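# Move bronze bushings from crate onto turntable disc

## Task

Lift every bronze bushing out of the crate and set it on the turntable's disc, never on the central hub. Each must stand upright on one of its open ends and rest on the disc itself. The steel bushings stay in the crate. Do not end the scene while any bushing is still being carried round by the disc. The crate must stay level and inside its corner guides. The final arrangement must hold without the robot's help, and nothing the robot is touching at the end may settle more than about a fingernail's width once released.

## Robot and tools

Robot: one UR3e arm on a base (the base may be slightly tilted) with a Robotiq 2F-85 parallel gripper, a flat block jutting about 9 cm out along the gripper's +x, and a wrist camera.

Frames: the scene frame has its origin on the table top under the arm's base. +z is up, and +y is to the left when facing along +x. Gripper frame: +z points along the fingers, and the pads close along y. end_effector_position (metres) is the point midway between the closed pads. Closed fingertips reach about 19 mm past it, and open ones about 6 mm. When closing, the fingertips move about 13 mm further from the wrist, so keep that clearance above surfaces. The reported hand position gets less exact at long reach.

Joint order, used in every row and every per-joint list: elbow, shoulder lift, shoulder pan, wrist 1, wrist 2, wrist 3. Follow this order only. Stated ranges in rad: shoulder pan -3.142..3.142, shoulder lift -6.283..6.283, elbow 0.000..3.142, wrists -6.283..6.283. The real ends may differ by up to 0.010 rad.

A row is 9 numbers, each in [-1, 1]. The first six are joint offsets in the order above. Then come gripper position, force_limit and speed. Joint scale: 1.0 equals 1.989 rad for elbow, shoulder lift and shoulder pan, and 3.977 rad for the three wrists. Joint numbers are offsets, not poses. In execute_actions each one is measured from the angles at the start of that action, not from the previous row.

Gripper numbers are absolute settings:
- position: +1 = fully open (85 mm); about -0.8 = pads touching; -1 = keep closing until blocked.
- force_limit: -1 ≈ 20 N, 0 ≈ 128 N, +1 ≈ 235 N per pad on a 40 mm object.
- speed: -1 ≈ 20 mm/s, 0 ≈ 85 mm/s, +1 ≈ 150 mm/s. A faster close adds a few newtons of grip.

A new force_limit or speed only takes effect after the position number changes by at least 0.01. To grip more gently, open first.

Tools:
- execute_actions(actions): a list of up to 15 actions for the single arm. Each action is a list of 1 to 15 rows, and each row runs for one 1/30 s step. A short action repeats its last row to fill 15 steps. An empty list just reports the state and images. An action is refused if it would push a joint more than 0.010 rad beyond its range. If the first action is refused, or any action is malformed, nothing in the call runs. A joint commanded past its true end stops there, and the result says "joint sent to its limit".
- move(target, speed, blocking): target is one 9-number row. Its joint offsets are counted from the Joint positions in the latest result that listed them. All joints travel together and arrive at the same fraction of their path, so the hand follows a curve. speed is the top joint speed in rad/s, 0.01 to 2, default 0.5. Paths take 0.5 to 10 s. Gripper values are applied at the start. The move does not avoid obstacles. With blocking=false you get a result after 0.5 s. Until that move has ended, use wait or stop, because other motion commands are refused. The extra "move:" line gives the outcome (done, off_target, moving, held, fault), limits=held or none, and the joint furthest from its target.
- wait(seconds): 0 to 10. The arm holds its last command, and a running move carries on.
- stop(): brakes a running move. The fingers keep going.
- zoom_image(camera, region): camera is cam_high (896x504), cam_low (896x504) or cam_wrist (504x504). region is [x0, y0, x1, y1] in pixels from the top-left, at most 504x504.
- read_manual(section): returns licence text only.
- finished_scene(scene): ends the current scene for good. Pass its number.

Results: end_effector_position and end_effector_quat_wxyz, and velocities, all in the scene frame. Joint positions, velocities and Joint targets are in rad, in joint order. Wrist force and Wrist torque are given along the gripper's own axes. They are noisy, carry an offset of up to about 3.5 N, and saturate near 30 N. "no reading" is harmless. "joint command not followed" means a clearance check altered the targets.

Gripper state: position_measured counts are 3 = open, 78 ≈ 60 mm, 130 ≈ 40 mm, 180 ≈ 20 mm, 230 = pads together. object_status: 0 moving, 1 blocked while opening, 2 blocked while closing (a grasp), 3 reached target or fully shut. To grasp, send -1, keep sending it, and confirm status 2. After a grip at force_limit -1, status can stay 2 even if the part has slipped out.

Motion limits: each joint's target is kept within a lead of its measured angle (0.575 rad for the big three, 1.15 for the wrists). Targets are also scaled back if they would put the hand more than 100 mm from where it is. Commands lag about 0.17 s, so large moves may be unfinished when a result returns. Resend the rest. The simulation keeps running while you compose a reply, and the arm holds its last command during that time.

Avoid the following:
- Contact torque reaching a joint's load limit (pan and lift 50.7, elbow 26.3, wrists 8.46 N m, including held weight) causes a 10 s fault stop.
- So does 150 N of external force anywhere on the arm.
- The arm is stiff, so aiming even slightly past a firm contact can fault. Fast moves hit harder.
- Motors warn at 70 °C and brake at 85 °C, so don't hold loads for long.

Also avoid dropping or slamming parts, pushing hard, tipping or shifting the crate, and knocking anything off the table. Parts in hand or lying loose may get brief tugs or shoves, so check the images before you finish.

Each tool is called after "Request:" in YAML: its name, and indented under it one key for each argument.

## Session

Request:
execute_actions:
  actions: []

Scene clock: 0.00 s.
end_effector_position=(+0.0728, +0.2495, +0.1879) position_measured=3 object_status=3 end_effector_quat_wxyz=(-0.195, +0.887, +0.419, +0.007) end_effector_velocity=(+0.000, +0.000, -0.000) end_effector_angular_velocity=(-0.000, -0.000, -0.001)
Joint names: [elbow, shoulder lift, shoulder pan, wrist 1, wrist 2, wrist 3]
Joint positions: [ 2.514 -2.61   1.137 -2.017 -1.591  3.097]
Joint velocities: [-0.    -0.    -0.001  0.     0.    -0.   ]
Motor temperatures (°C, as the motors report them): [38 32 32 43 43 38]
Wrist force (N, on the end effector, along its own x y z axes, offset not removed): no reading
Wrist torque (N m, same axes, about the end effector's origin, offset not removed): no reading
Joint targets: [2.514 -2.610 1.137 -2.017 -1.591 3.097]

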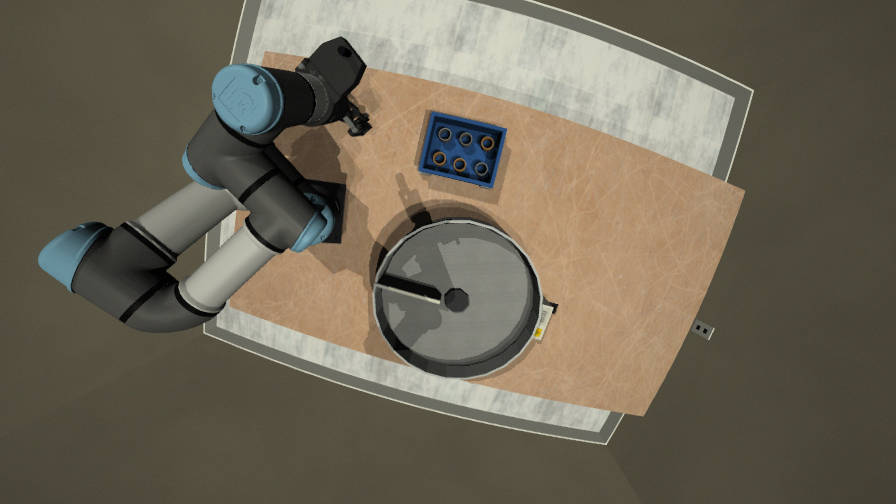

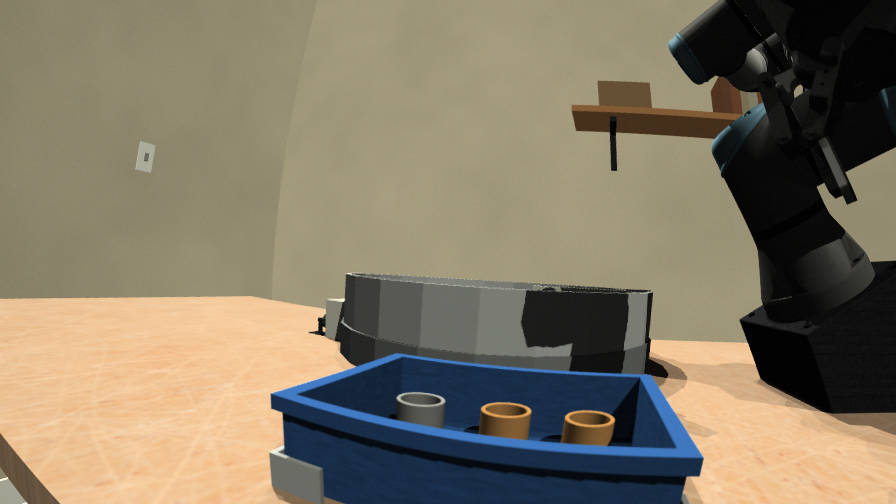

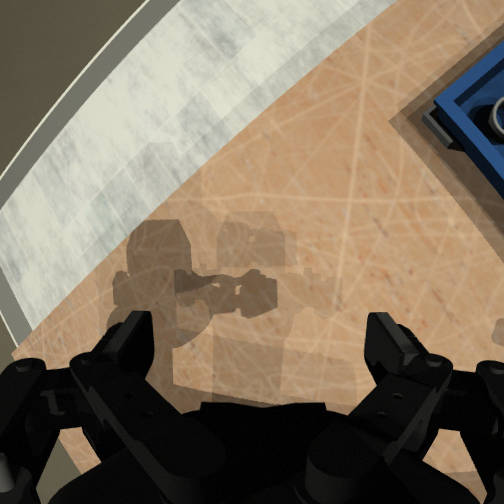

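Request:
zoom_image:
  camera: "cam_high"
  region: [360, 90, 580, 390]

Region (360, 90, 580, 390) of cam_high's 896x504 image, scaled by 1.680, with more detail than that image has; it fills the left 370 columns of this view, and the rest is white.

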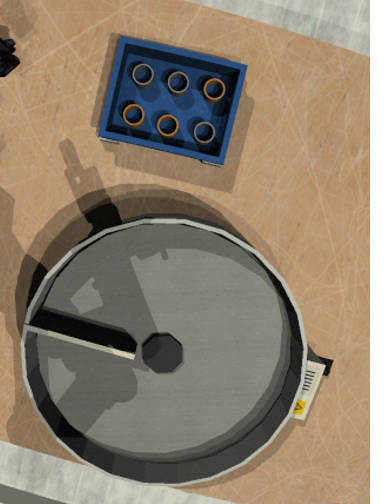

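Request:
move:
  target: [-0.26,0.239,-0.341,0.024,-0.01,0,0.3,-0.3,0]
  speed: 1

Scene clock: 42.40 s.
end_effector_position=(+0.3021, +0.1915, +0.1543) position_measured=91 object_status=3 end_effector_quat_wxyz=(-0.006, +0.989, +0.146, -0.014) end_effector_velocity=(+0.000, -0.000, -0.000) end_effector_angular_velocity=(-0.000, +0.000, -0.001)
Joint names: [elbow, shoulder lift, shoulder pan, wrist 1, wrist 2, wrist 3]
Joint positions: [ 1.997 -2.134  0.46  -1.922 -1.631  3.097]
Joint velocities: [-0.002  0.002 -0.001  0.     0.     0.   ]
Motor temperatures (°C, as the motors report them): [38 32 32 43 43 38]
Wrist force (N, on the end effector, along its own x y z axes, offset not removed): [0.6 1.5 0.3]
Wrist torque (N m, same axes, about the end effector's origin, offset not removed): [0.21 -0.13 0.02]
Joint targets: [1.997 -2.134 0.459 -1.922 -1.631 3.097]
move: done; limits=none; farthest joint: the shoulder pan, 0.001 radians from its target (0.679 radians at the start)
camera_calibration (this result's frames):
cam_wrist: T_world_to_cam=[[0.304983, -0.952199, -0.0173903, 0.0907946], [-0.917374, -0.298635, 0.26314, 0.328143], [-0.255755, -0.0642997, -0.964601, 0.387584], [0, 0, 0, 1]] pos_world=[0.372466, 0.209371, 0.289095]

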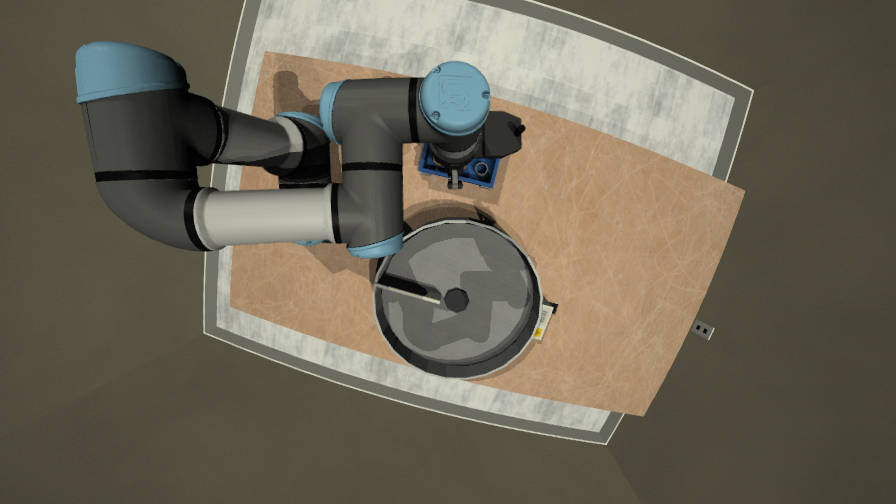

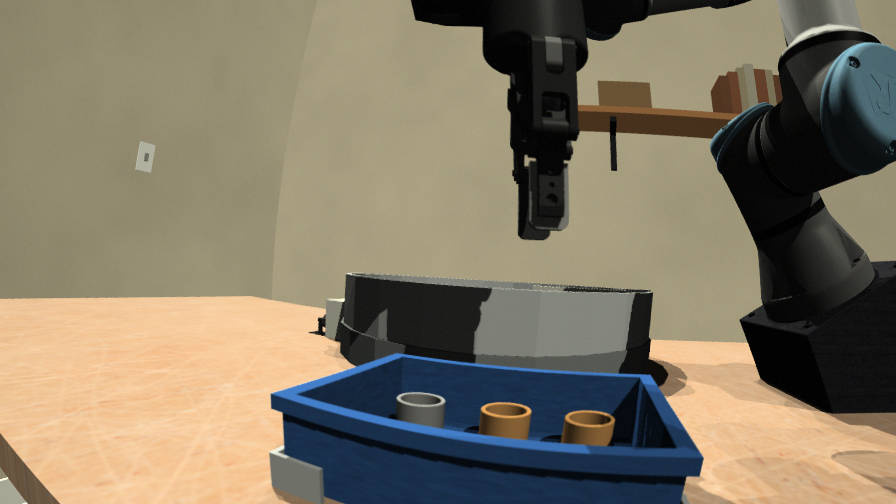

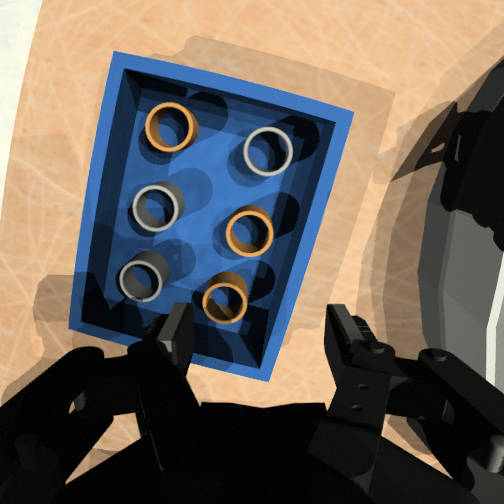

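Request:
move:
  target: [0.089,0.1056,0.006,-0.097,-0.0015,0.07,0.1,-0.3,0]

Scene clock: 62.20 s.
end_effector_position=(+0.3054, +0.2001, +0.0835) position_measured=117 object_status=3 end_effector_quat_wxyz=(-0.003, +1.000, +0.012, -0.014) end_effector_velocity=(+0.000, +0.000, -0.000) end_effector_angular_velocity=(-0.000, -0.001, -0.002)
Joint names: [elbow, shoulder lift, shoulder pan, wrist 1, wrist 2, wrist 3]
Joint positions: [ 2.174 -1.925  0.471 -2.307 -1.637  3.375]
Joint velocities: [ 0.     0.001  0.    -0.002 -0.     0.002]
Motor temperatures (°C, as the motors report them): [38 32 32 43 43 38]
Wrist force (N, on the end effector, along its own x y z axes, offset not removed): [0.1 1.1 -0.6]
Wrist torque (N m, same axes, about the end effector's origin, offset not removed): [0.12 -0.02 -0.04]
Joint targets: [2.174 -1.924 0.471 -2.307 -1.637 3.375]
move: done; limits=none; farthest joint: the shoulder lift, 0.001 radians from its target (0.210 radians at the start)
camera_calibration (this result's frames):
cam_wrist: T_world_to_cam=[[0.0423822, -0.999054, -0.0097833, 0.185659], [-0.962813, -0.043456, 0.26665, 0.314804], [-0.266823, -0.00188173, -0.963744, 0.311504], [0, 0, 0, 1]] pos_world=[0.378346, 0.199749, 0.218084]

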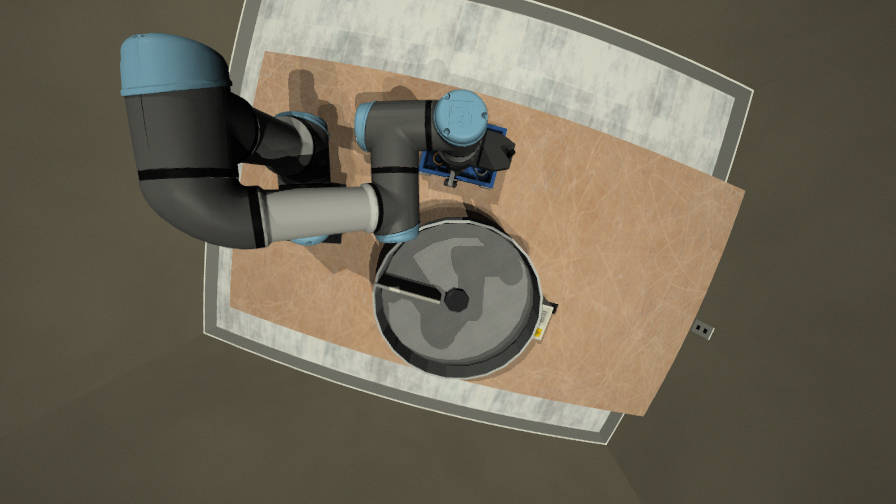

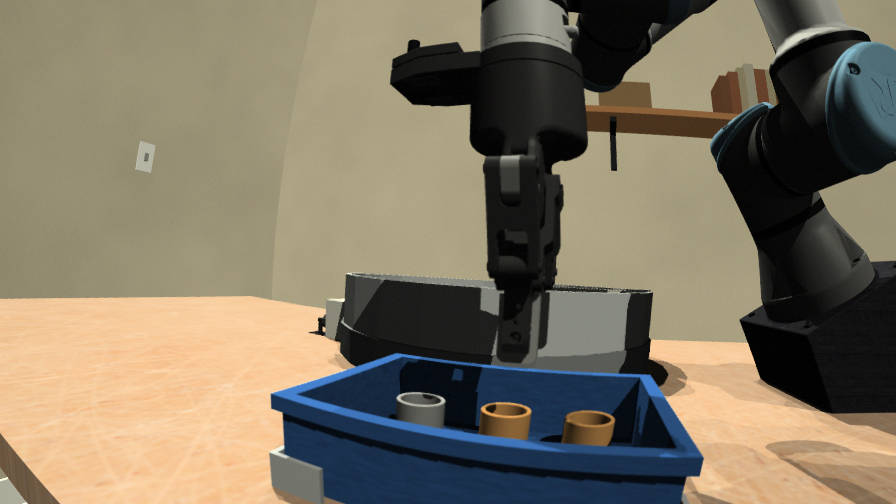

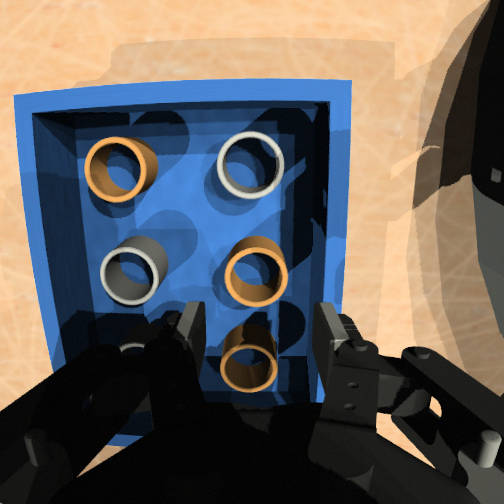

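Request:
move:
  target: [0.033,0.0995,-0.011,-0.066,0.003,0,0.1,-0.3,0]
  speed: 0.2

Scene clock: 82.43 s.
end_effector_position=(+0.3124, +0.2015, +0.0600) position_measured=116 object_status=3 end_effector_quat_wxyz=(-0.004, +1.000, +0.007, -0.010) end_effector_velocity=(-0.000, -0.000, -0.000) end_effector_angular_velocity=(-0.000, +0.000, +0.000)
Joint names: [elbow, shoulder lift, shoulder pan, wrist 1, wrist 2, wrist 3]
Joint positions: [ 2.203 -1.825  0.462 -2.447 -1.633  3.375]
Joint velocities: [-0.  0.  0.  0. -0. -0.]
Motor temperatures (°C, as the motors report them): [38 32 32 43 43 38]
Wrist force (N, on the end effector, along its own x y z axes, offset not removed): [-5.1 1.4 -19.6]
Wrist torque (N m, same axes, about the end effector's origin, offset not removed): [-0.51 -0.04 0.17]
Joint targets: [2.203 -1.825 0.462 -2.447 -1.633 3.375]
FORCE FAULT: contact force on the arm reached its limit, and the arm stopped for 10 seconds. The contact can be on any part of the arm, not only on its tool. That time counts as 20 of the actions that you can send in this scene. The arm's remaining commands of this call were not run. The arm holds still and accepts commands again. Move the arm away from the contact; if what it grips holds it there, let go first. Pushing or pulling that hard again can fault the arm again.
move: fault; limits=none; farthest joint: the wrist 1, 0.123 radians from its target (0.262 radians at the start)
camera_calibration (this result's frames):
cam_wrist: T_world_to_cam=[[0.0325936, -0.99941, -0.0108572, 0.189715], [-0.965738, -0.0342901, 0.257244, 0.327542], [-0.257465, 0.0021007, -0.966285, 0.287148], [0, 0, 0, 1]] pos_world=[0.384066, 0.200232, 0.195268]

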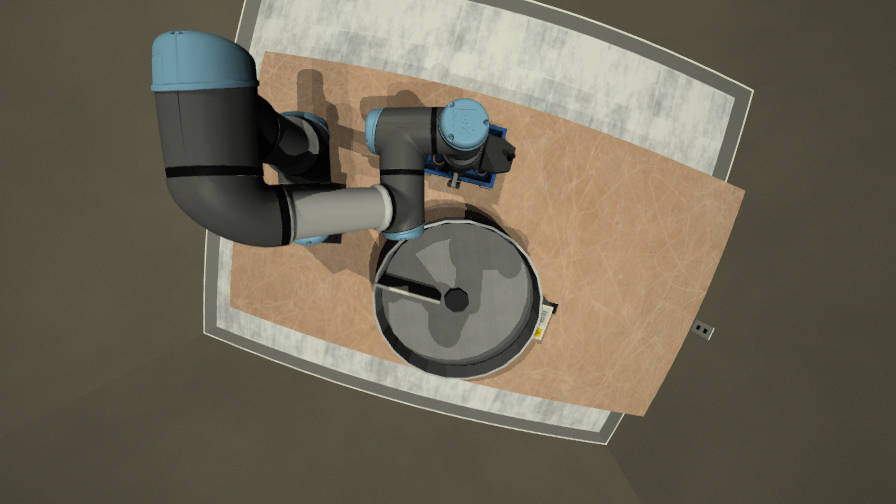

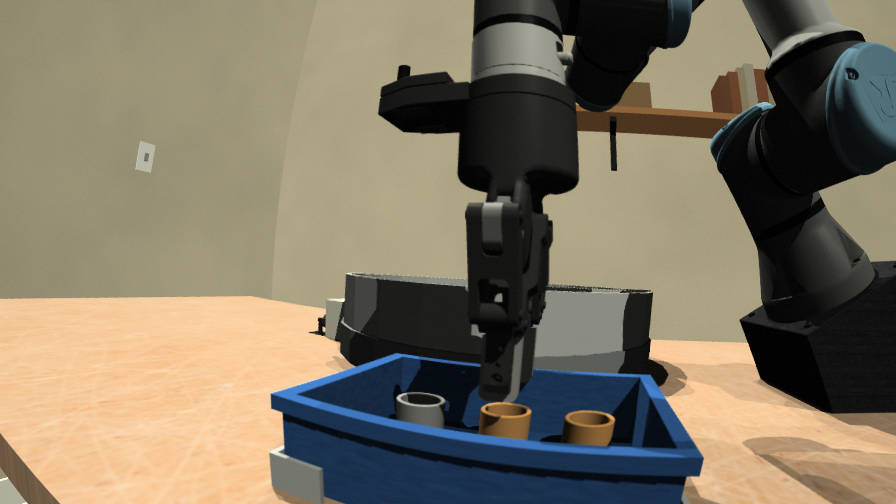

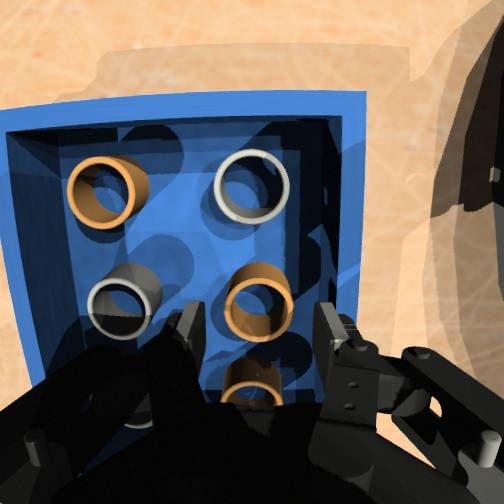

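Request:
move:
  target: [-0.009,-0.028,0.006,0.019,0,0,-0.08,-0.3,0]
  speed: 0.2

Request:
move:
  target: [0.0277,0.077,-0.0075,-0.050,0.001,0,-0.08,-0.3,0]
  speed: 0.04
  blocking: false

Request:
wait:
  seconds: 1.5

Scene clock: 89.07 s.
end_effector_position=(+0.3087, +0.2035, +0.0742) position_measured=139 object_status=3 end_effector_quat_wxyz=(-0.007, +1.000, +0.013, -0.011) end_effector_velocity=(-0.000, -0.000, +0.000) end_effector_angular_velocity=(-0.000, -0.000, +0.000)
Joint names: [elbow, shoulder lift, shoulder pan, wrist 1, wrist 2, wrist 3]
Joint positions: [ 2.185 -1.881  0.474 -2.371 -1.633  3.375]
Joint velocities: [-0.    -0.001  0.     0.002 -0.    -0.   ]
Motor temperatures (°C, as the motors report them): [38 32 32 43 43 38]
Wrist force (N, on the end effector, along its own x y z axes, offset not removed): [1.2 1.6 0.1]
Wrist torque (N m, same axes, about the end effector's origin, offset not removed): [0.22 -0.21 0.04]
Joint targets: [2.185 -1.881 0.474 -2.371 -1.633 3.375]
move: done; limits=none; farthest joint: the shoulder pan, 0.000 radians from its target (0.012 radians at the start)
camera_calibration (this result's frames):
cam_wrist: T_world_to_cam=[[0.0430353, -0.99894, -0.0163232, 0.189071], [-0.964647, -0.0457989, 0.259535, 0.322253], [-0.260008, 0.00457693, -0.965596, 0.300095], [0, 0, 0, 1]] pos_world=[0.38075, 0.202256, 0.209221]

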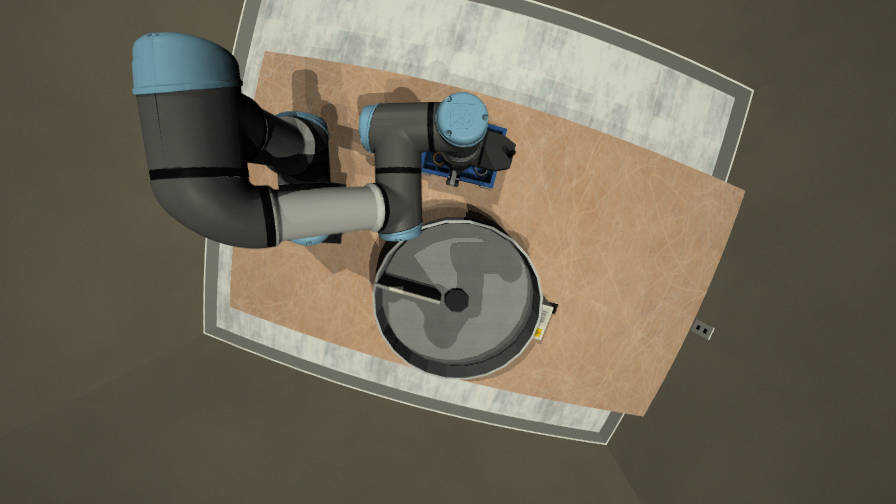

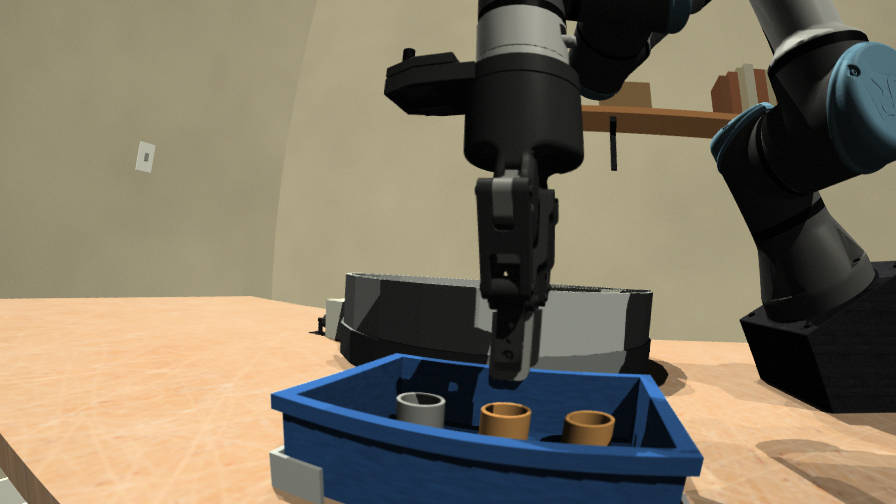

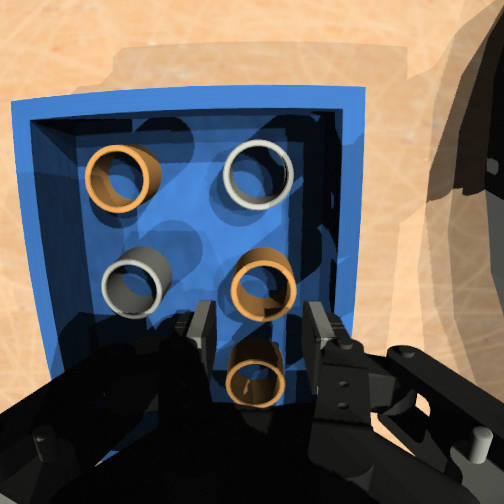

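Scene clock: 89.57 s.
end_effector_position=(+0.3089, +0.2035, +0.0713) position_measured=139 object_status=3 end_effector_quat_wxyz=(-0.007, +1.000, +0.012, -0.011) end_effector_velocity=(+0.000, +0.001, -0.007) end_effector_angular_velocity=(+0.000, +0.002, -0.000)
Joint names: [elbow, shoulder lift, shoulder pan, wrist 1, wrist 2, wrist 3]
Joint positions: [ 2.189 -1.87   0.472 -2.385 -1.633  3.375]
Joint velocities: [ 0.01   0.03  -0.    -0.039  0.001 -0.   ]
Motor temperatures (°C, as the motors report them): [38 32 32 43 43 38]
Wrist force (N, on the end effector, along its own x y z axes, offset not removed): [1.4 0.4 -0.5]
Wrist torque (N m, same axes, about the end effector's origin, offset not removed): [0.03 -0.25 0.04]
Joint targets: [2.191 -1.865 0.472 -2.391 -1.633 3.375]
move: running; limits=none; farthest joint: the wrist 1, 0.184 radians from its target (0.199 radians at the start)
camera_calibration (this result's frames):
cam_wrist: T_world_to_cam=[[0.0421549, -0.998984, -0.0159329, 0.189277], [-0.964524, -0.0448501, 0.260156, 0.322922], [-0.260606, 0.00440078, -0.965435, 0.297631], [0, 0, 0, 1]] pos_world=[0.381052, 0.202258, 0.206349]

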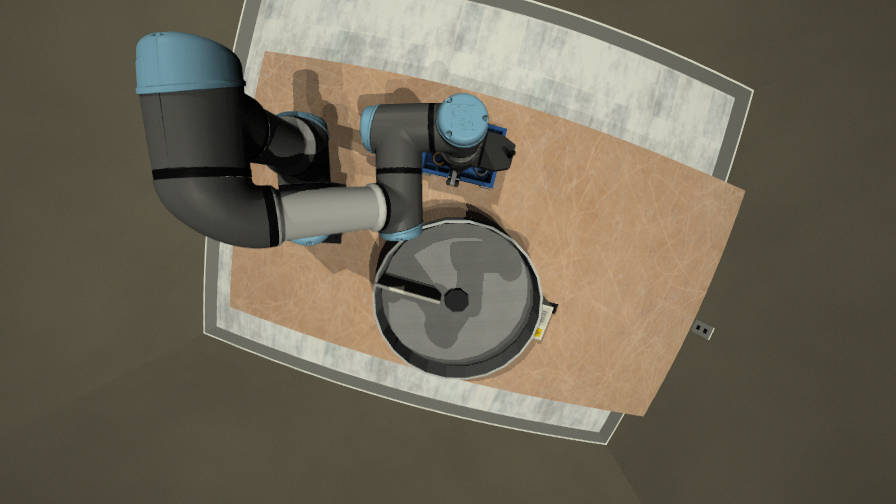

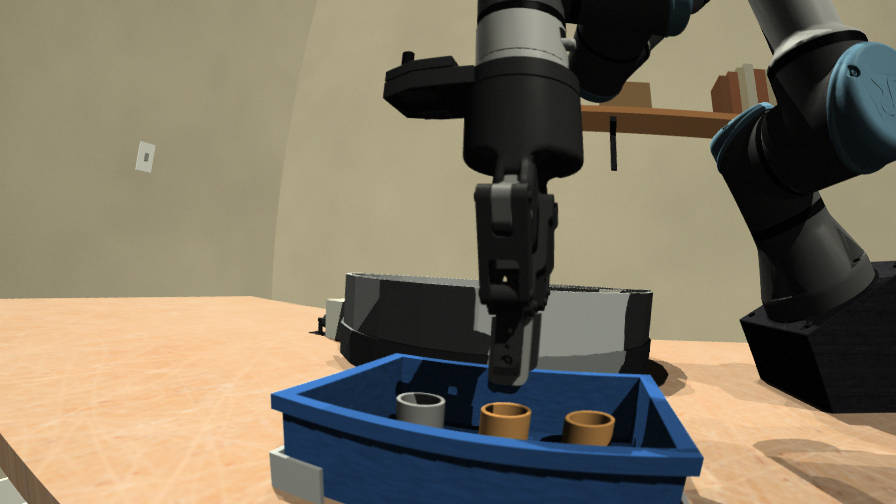

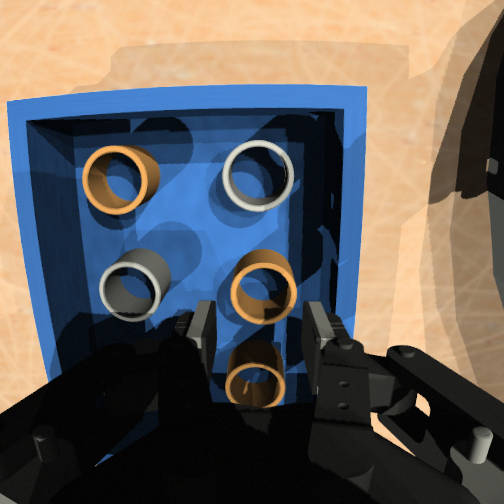

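Scene clock: 91.07 s.
end_effector_position=(+0.3094, +0.2034, +0.0595) position_measured=139 object_status=3 end_effector_quat_wxyz=(-0.006, +1.000, +0.010, -0.013) end_effector_velocity=(-0.001, +0.000, -0.008) end_effector_angular_velocity=(-0.001, +0.003, -0.001)
Joint names: [elbow, shoulder lift, shoulder pan, wrist 1, wrist 2, wrist 3]
Joint positions: [ 2.206 -1.824  0.468 -2.445 -1.632  3.375]
Joint velocities: [ 0.012  0.03  -0.001 -0.039  0.001 -0.   ]
Motor temperatures (°C, as the motors report them): [38 32 32 43 43 38]
Wrist force (N, on the end effector, along its own x y z axes, offset not removed): [0.9 1.7 0.2]
Wrist torque (N m, same axes, about the end effector's origin, offset not removed): [0.23 -0.17 0.01]
Joint targets: [2.207 -1.819 0.468 -2.451 -1.632 3.375]
earlier move: running; limits=none; farthest joint: the wrist 1, 0.125 radians from its target (0.199 radians at the start)
wait: 1.50 s; no rest
camera_calibration (this result's frames):
cam_wrist: T_world_to_cam=[[0.0384221, -0.999159, -0.0142863, 0.190044], [-0.963954, -0.0408276, 0.262919, 0.325321], [-0.263281, 0.00366946, -0.964712, 0.287253], [0, 0, 0, 1]] pos_world=[0.38192, 0.202113, 0.194299]

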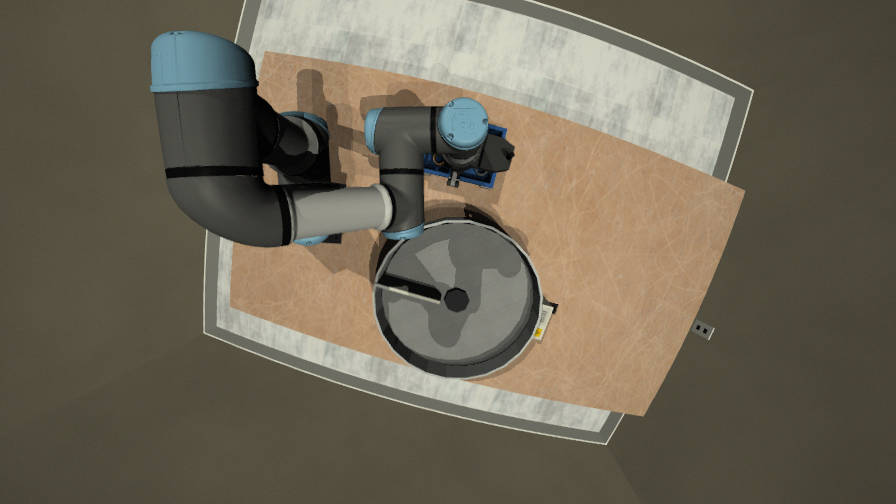

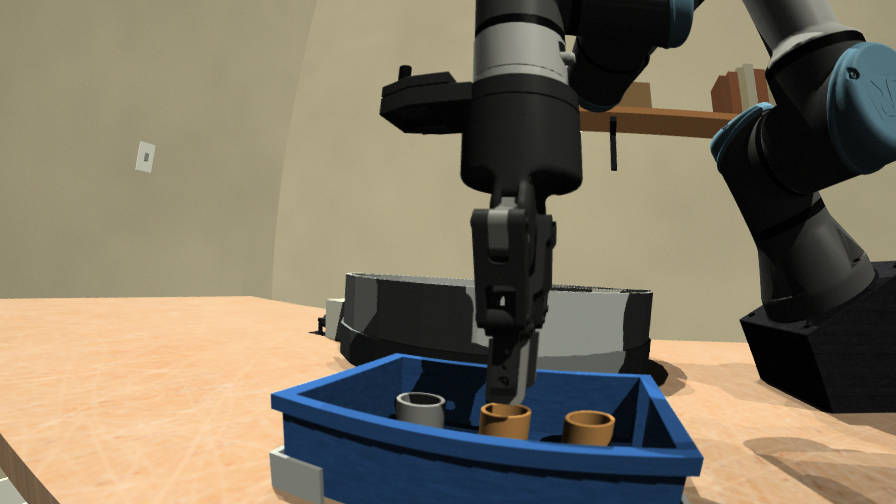

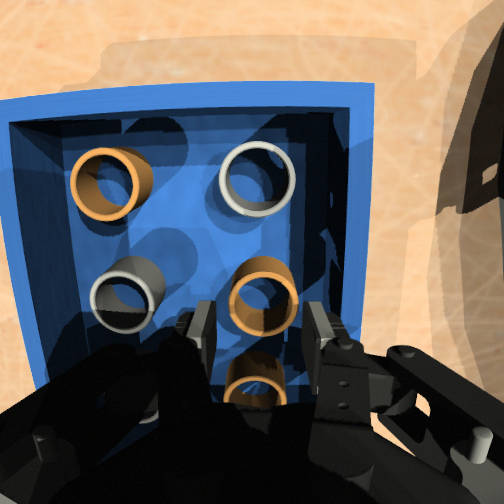

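Request:
wait:
  seconds: 4

Scene clock: 94.40 s.
end_effector_position=(+0.3085, +0.2024, +0.0353) position_measured=139 object_status=3 end_effector_quat_wxyz=(-0.004, +1.000, +0.006, -0.015) end_effector_velocity=(-0.000, -0.000, -0.001) end_effector_angular_velocity=(-0.000, +0.000, -0.001)
Joint names: [elbow, shoulder lift, shoulder pan, wrist 1, wrist 2, wrist 3]
Joint positions: [ 2.24  -1.728  0.459 -2.57  -1.629  3.375]
Joint velocities: [ 0.001  0.002 -0.001 -0.002  0.     0.   ]
Motor temperatures (°C, as the motors report them): [38 32 32 43 43 38]
Wrist force (N, on the end effector, along its own x y z axes, offset not removed): [1.0 0.2 -0.8]
Wrist torque (N m, same axes, about the end effector's origin, offset not removed): [0.17 -0.16 0.03]
Joint targets: [2.240 -1.728 0.459 -2.570 -1.629 3.375]
earlier move: done; limits=none; farthest joint: the shoulder pan, 0.000 radians from its target (0.014 radians at the start)
wait: 2.37 of 4 s (the move ended)
camera_calibration (this result's frames):
cam_wrist: T_world_to_cam=[[0.0306187, -0.999472, -0.0108458, 0.19113], [-0.962709, -0.0324071, 0.268592, 0.328454], [-0.268802, 0.00221741, -0.963193, 0.265614], [0, 0, 0, 1]] pos_world=[0.381751, 0.201085, 0.16969]

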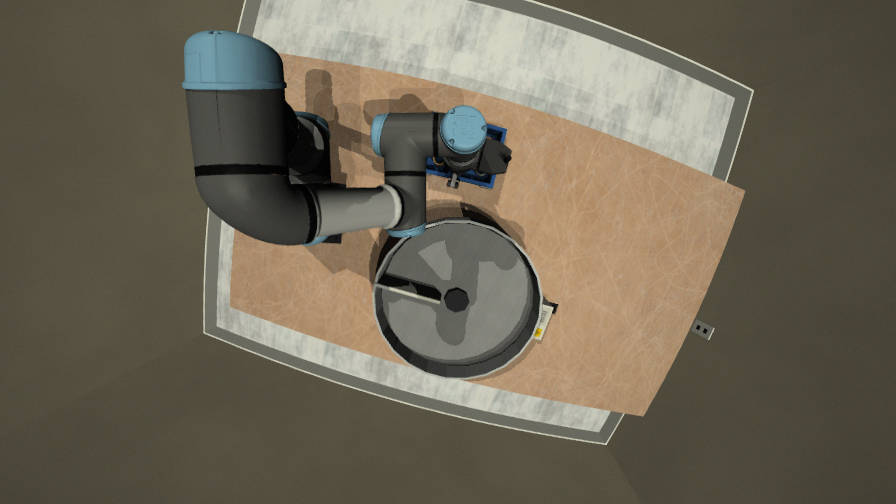

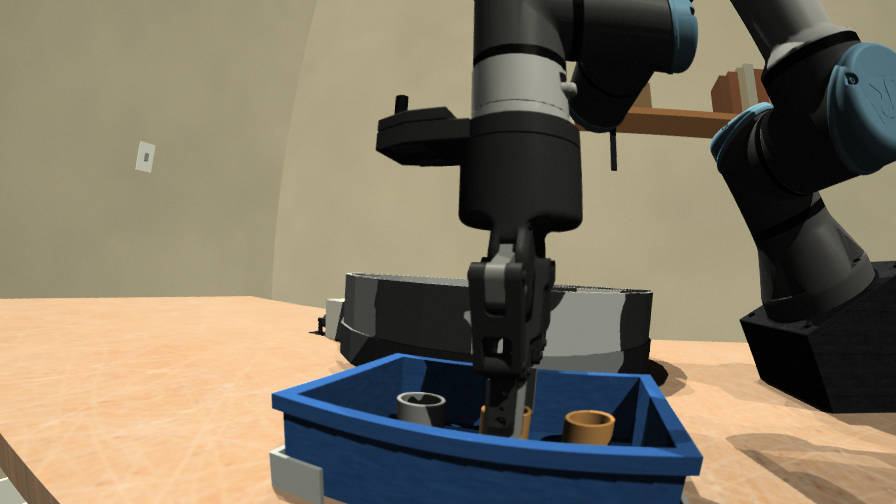

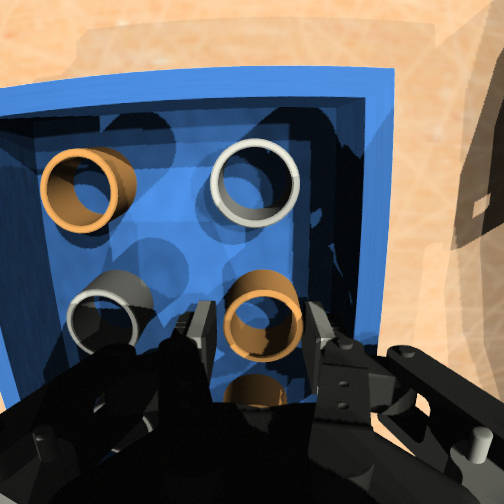

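Request:
execute_actions:
  actions:
    - [[0,0,0,0,0,0,-1,-0.5,0]]
    - [[0,0,0,0,0,0,-1,-0.5,0]]

Request:
move:
  target: [-0.135,-0.215,0,0.175,0,0,-1,-0.5,0]
  speed: 0.6

Scene clock: 108.53 s.
end_effector_position=(+0.3085, +0.2024, +0.0353) position_measured=155 object_status=2 end_effector_quat_wxyz=(-0.004, +1.000, +0.006, -0.015) end_effector_velocity=(-0.000, -0.000, -0.000) end_effector_angular_velocity=(-0.000, +0.001, -0.000)
Joint names: [elbow, shoulder lift, shoulder pan, wrist 1, wrist 2, wrist 3]
Joint positions: [ 2.24  -1.728  0.459 -2.57  -1.629  3.375]
Joint velocities: [ 0.  0. -0.  0. -0. -0.]
Motor temperatures (°C, as the motors report them): [38 32 32 43 43 38]
Wrist force (N, on the end effector, along its own x y z axes, offset not removed): [-1.6 2.5 -11.1]
Wrist torque (N m, same axes, about the end effector's origin, offset not removed): [0.27 -0.09 0.02]
Joint targets: [2.240 -1.728 0.459 -2.570 -1.629 3.375]
camera_calibration (this result's frames):
cam_wrist: T_world_to_cam=[[0.0305934, -0.999473, -0.0108645, 0.19114], [-0.962732, -0.0323876, 0.268512, 0.328485], [-0.268722, 0.00224496, -0.963215, 0.265588], [0, 0, 0, 1]] pos_world=[0.381764, 0.201081, 0.169693]

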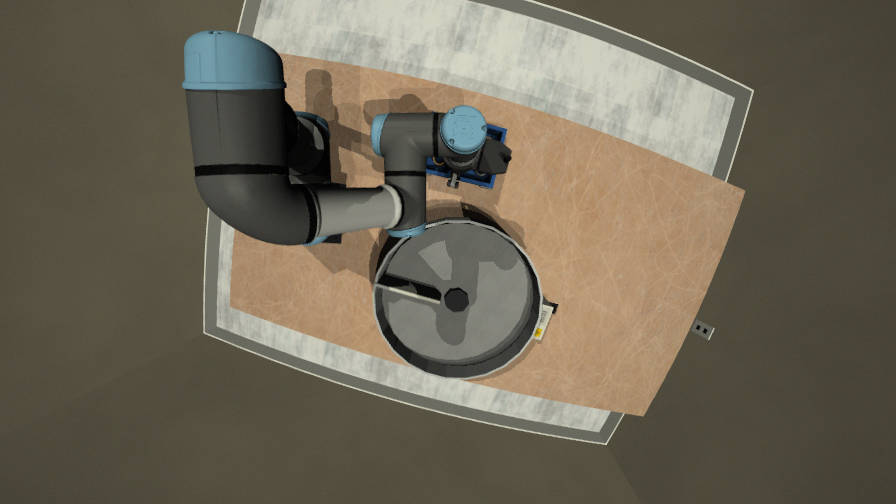

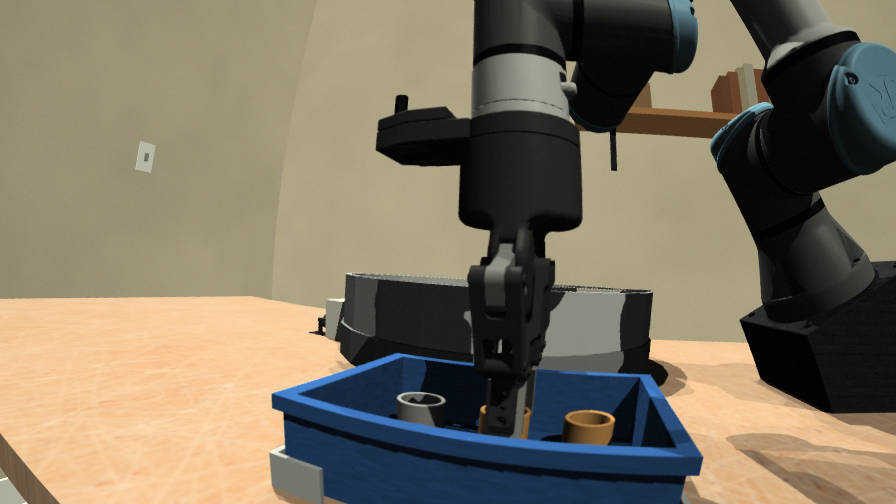

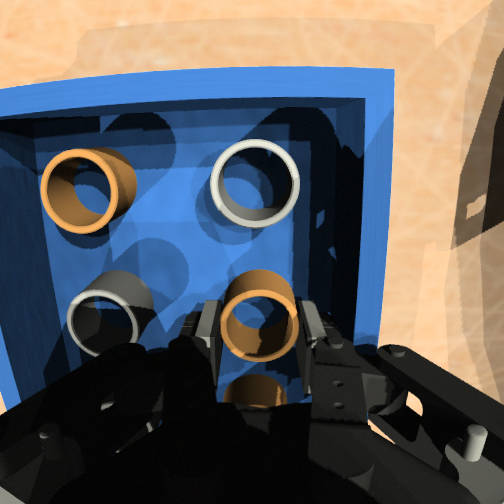

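Scene clock: 110.37 s.
end_effector_position=(+0.3002, +0.1906, +0.1629) position_measured=155 object_status=2 end_effector_quat_wxyz=(-0.004, +1.000, +0.006, -0.015) end_effector_velocity=(-0.001, -0.000, +0.000) end_effector_angular_velocity=(-0.001, +0.001, -0.000)
Joint names: [elbow, shoulder lift, shoulder pan, wrist 1, wrist 2, wrist 3]
Joint positions: [ 1.972 -2.155  0.459 -1.874 -1.629  3.375]
Joint velocities: [ 0.001 -0.002 -0.001  0.003 -0.     0.   ]
Motor temperatures (°C, as the motors report them): [38 32 32 43 43 38]
Wrist force (N, on the end effector, along its own x y z axes, offset not removed): [0.7 1.3 0.0]
Wrist torque (N m, same axes, about the end effector's origin, offset not removed): [0.15 -0.14 0.00]
Joint targets: [1.972 -2.155 0.459 -1.874 -1.629 3.375]
move: done; limits=none; farthest joint: the shoulder lift, 0.001 radians from its target (0.428 radians at the start)
camera_calibration (this result's frames):
cam_wrist: T_world_to_cam=[[0.0305938, -0.999473, -0.0108621, 0.180997], [-0.962729, -0.0323873, 0.268522, 0.285852], [-0.268732, 0.0022422, -0.963212, 0.386263], [0, 0, 0, 1]] pos_world=[0.373462, 0.189294, 0.297261]

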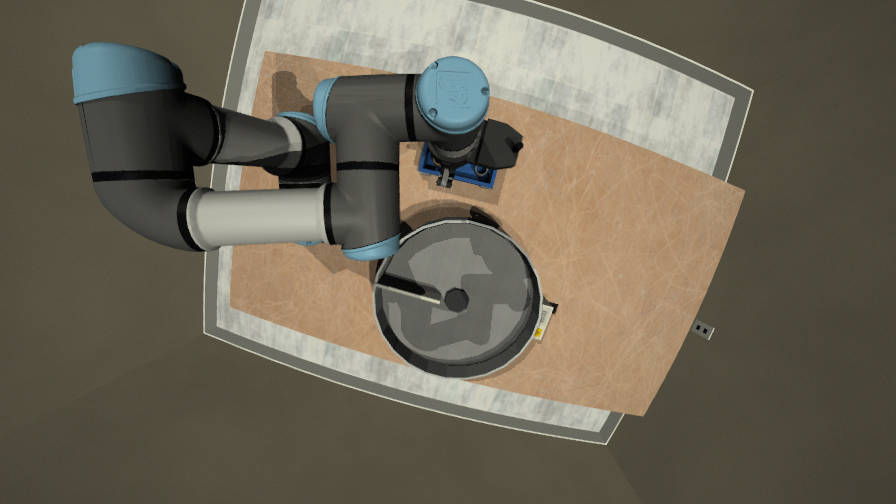

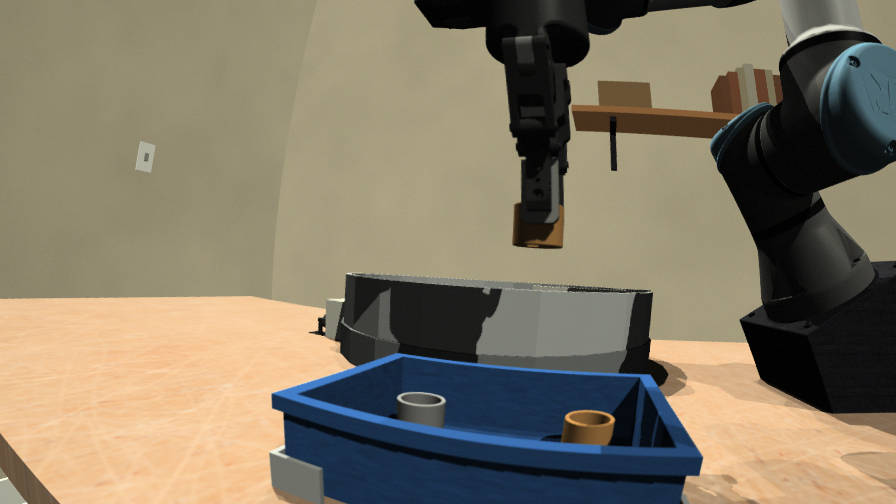

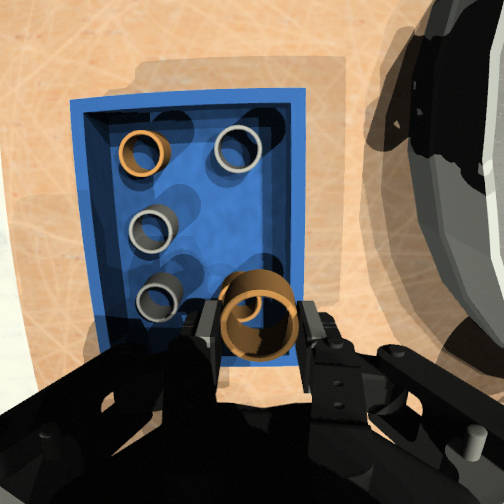

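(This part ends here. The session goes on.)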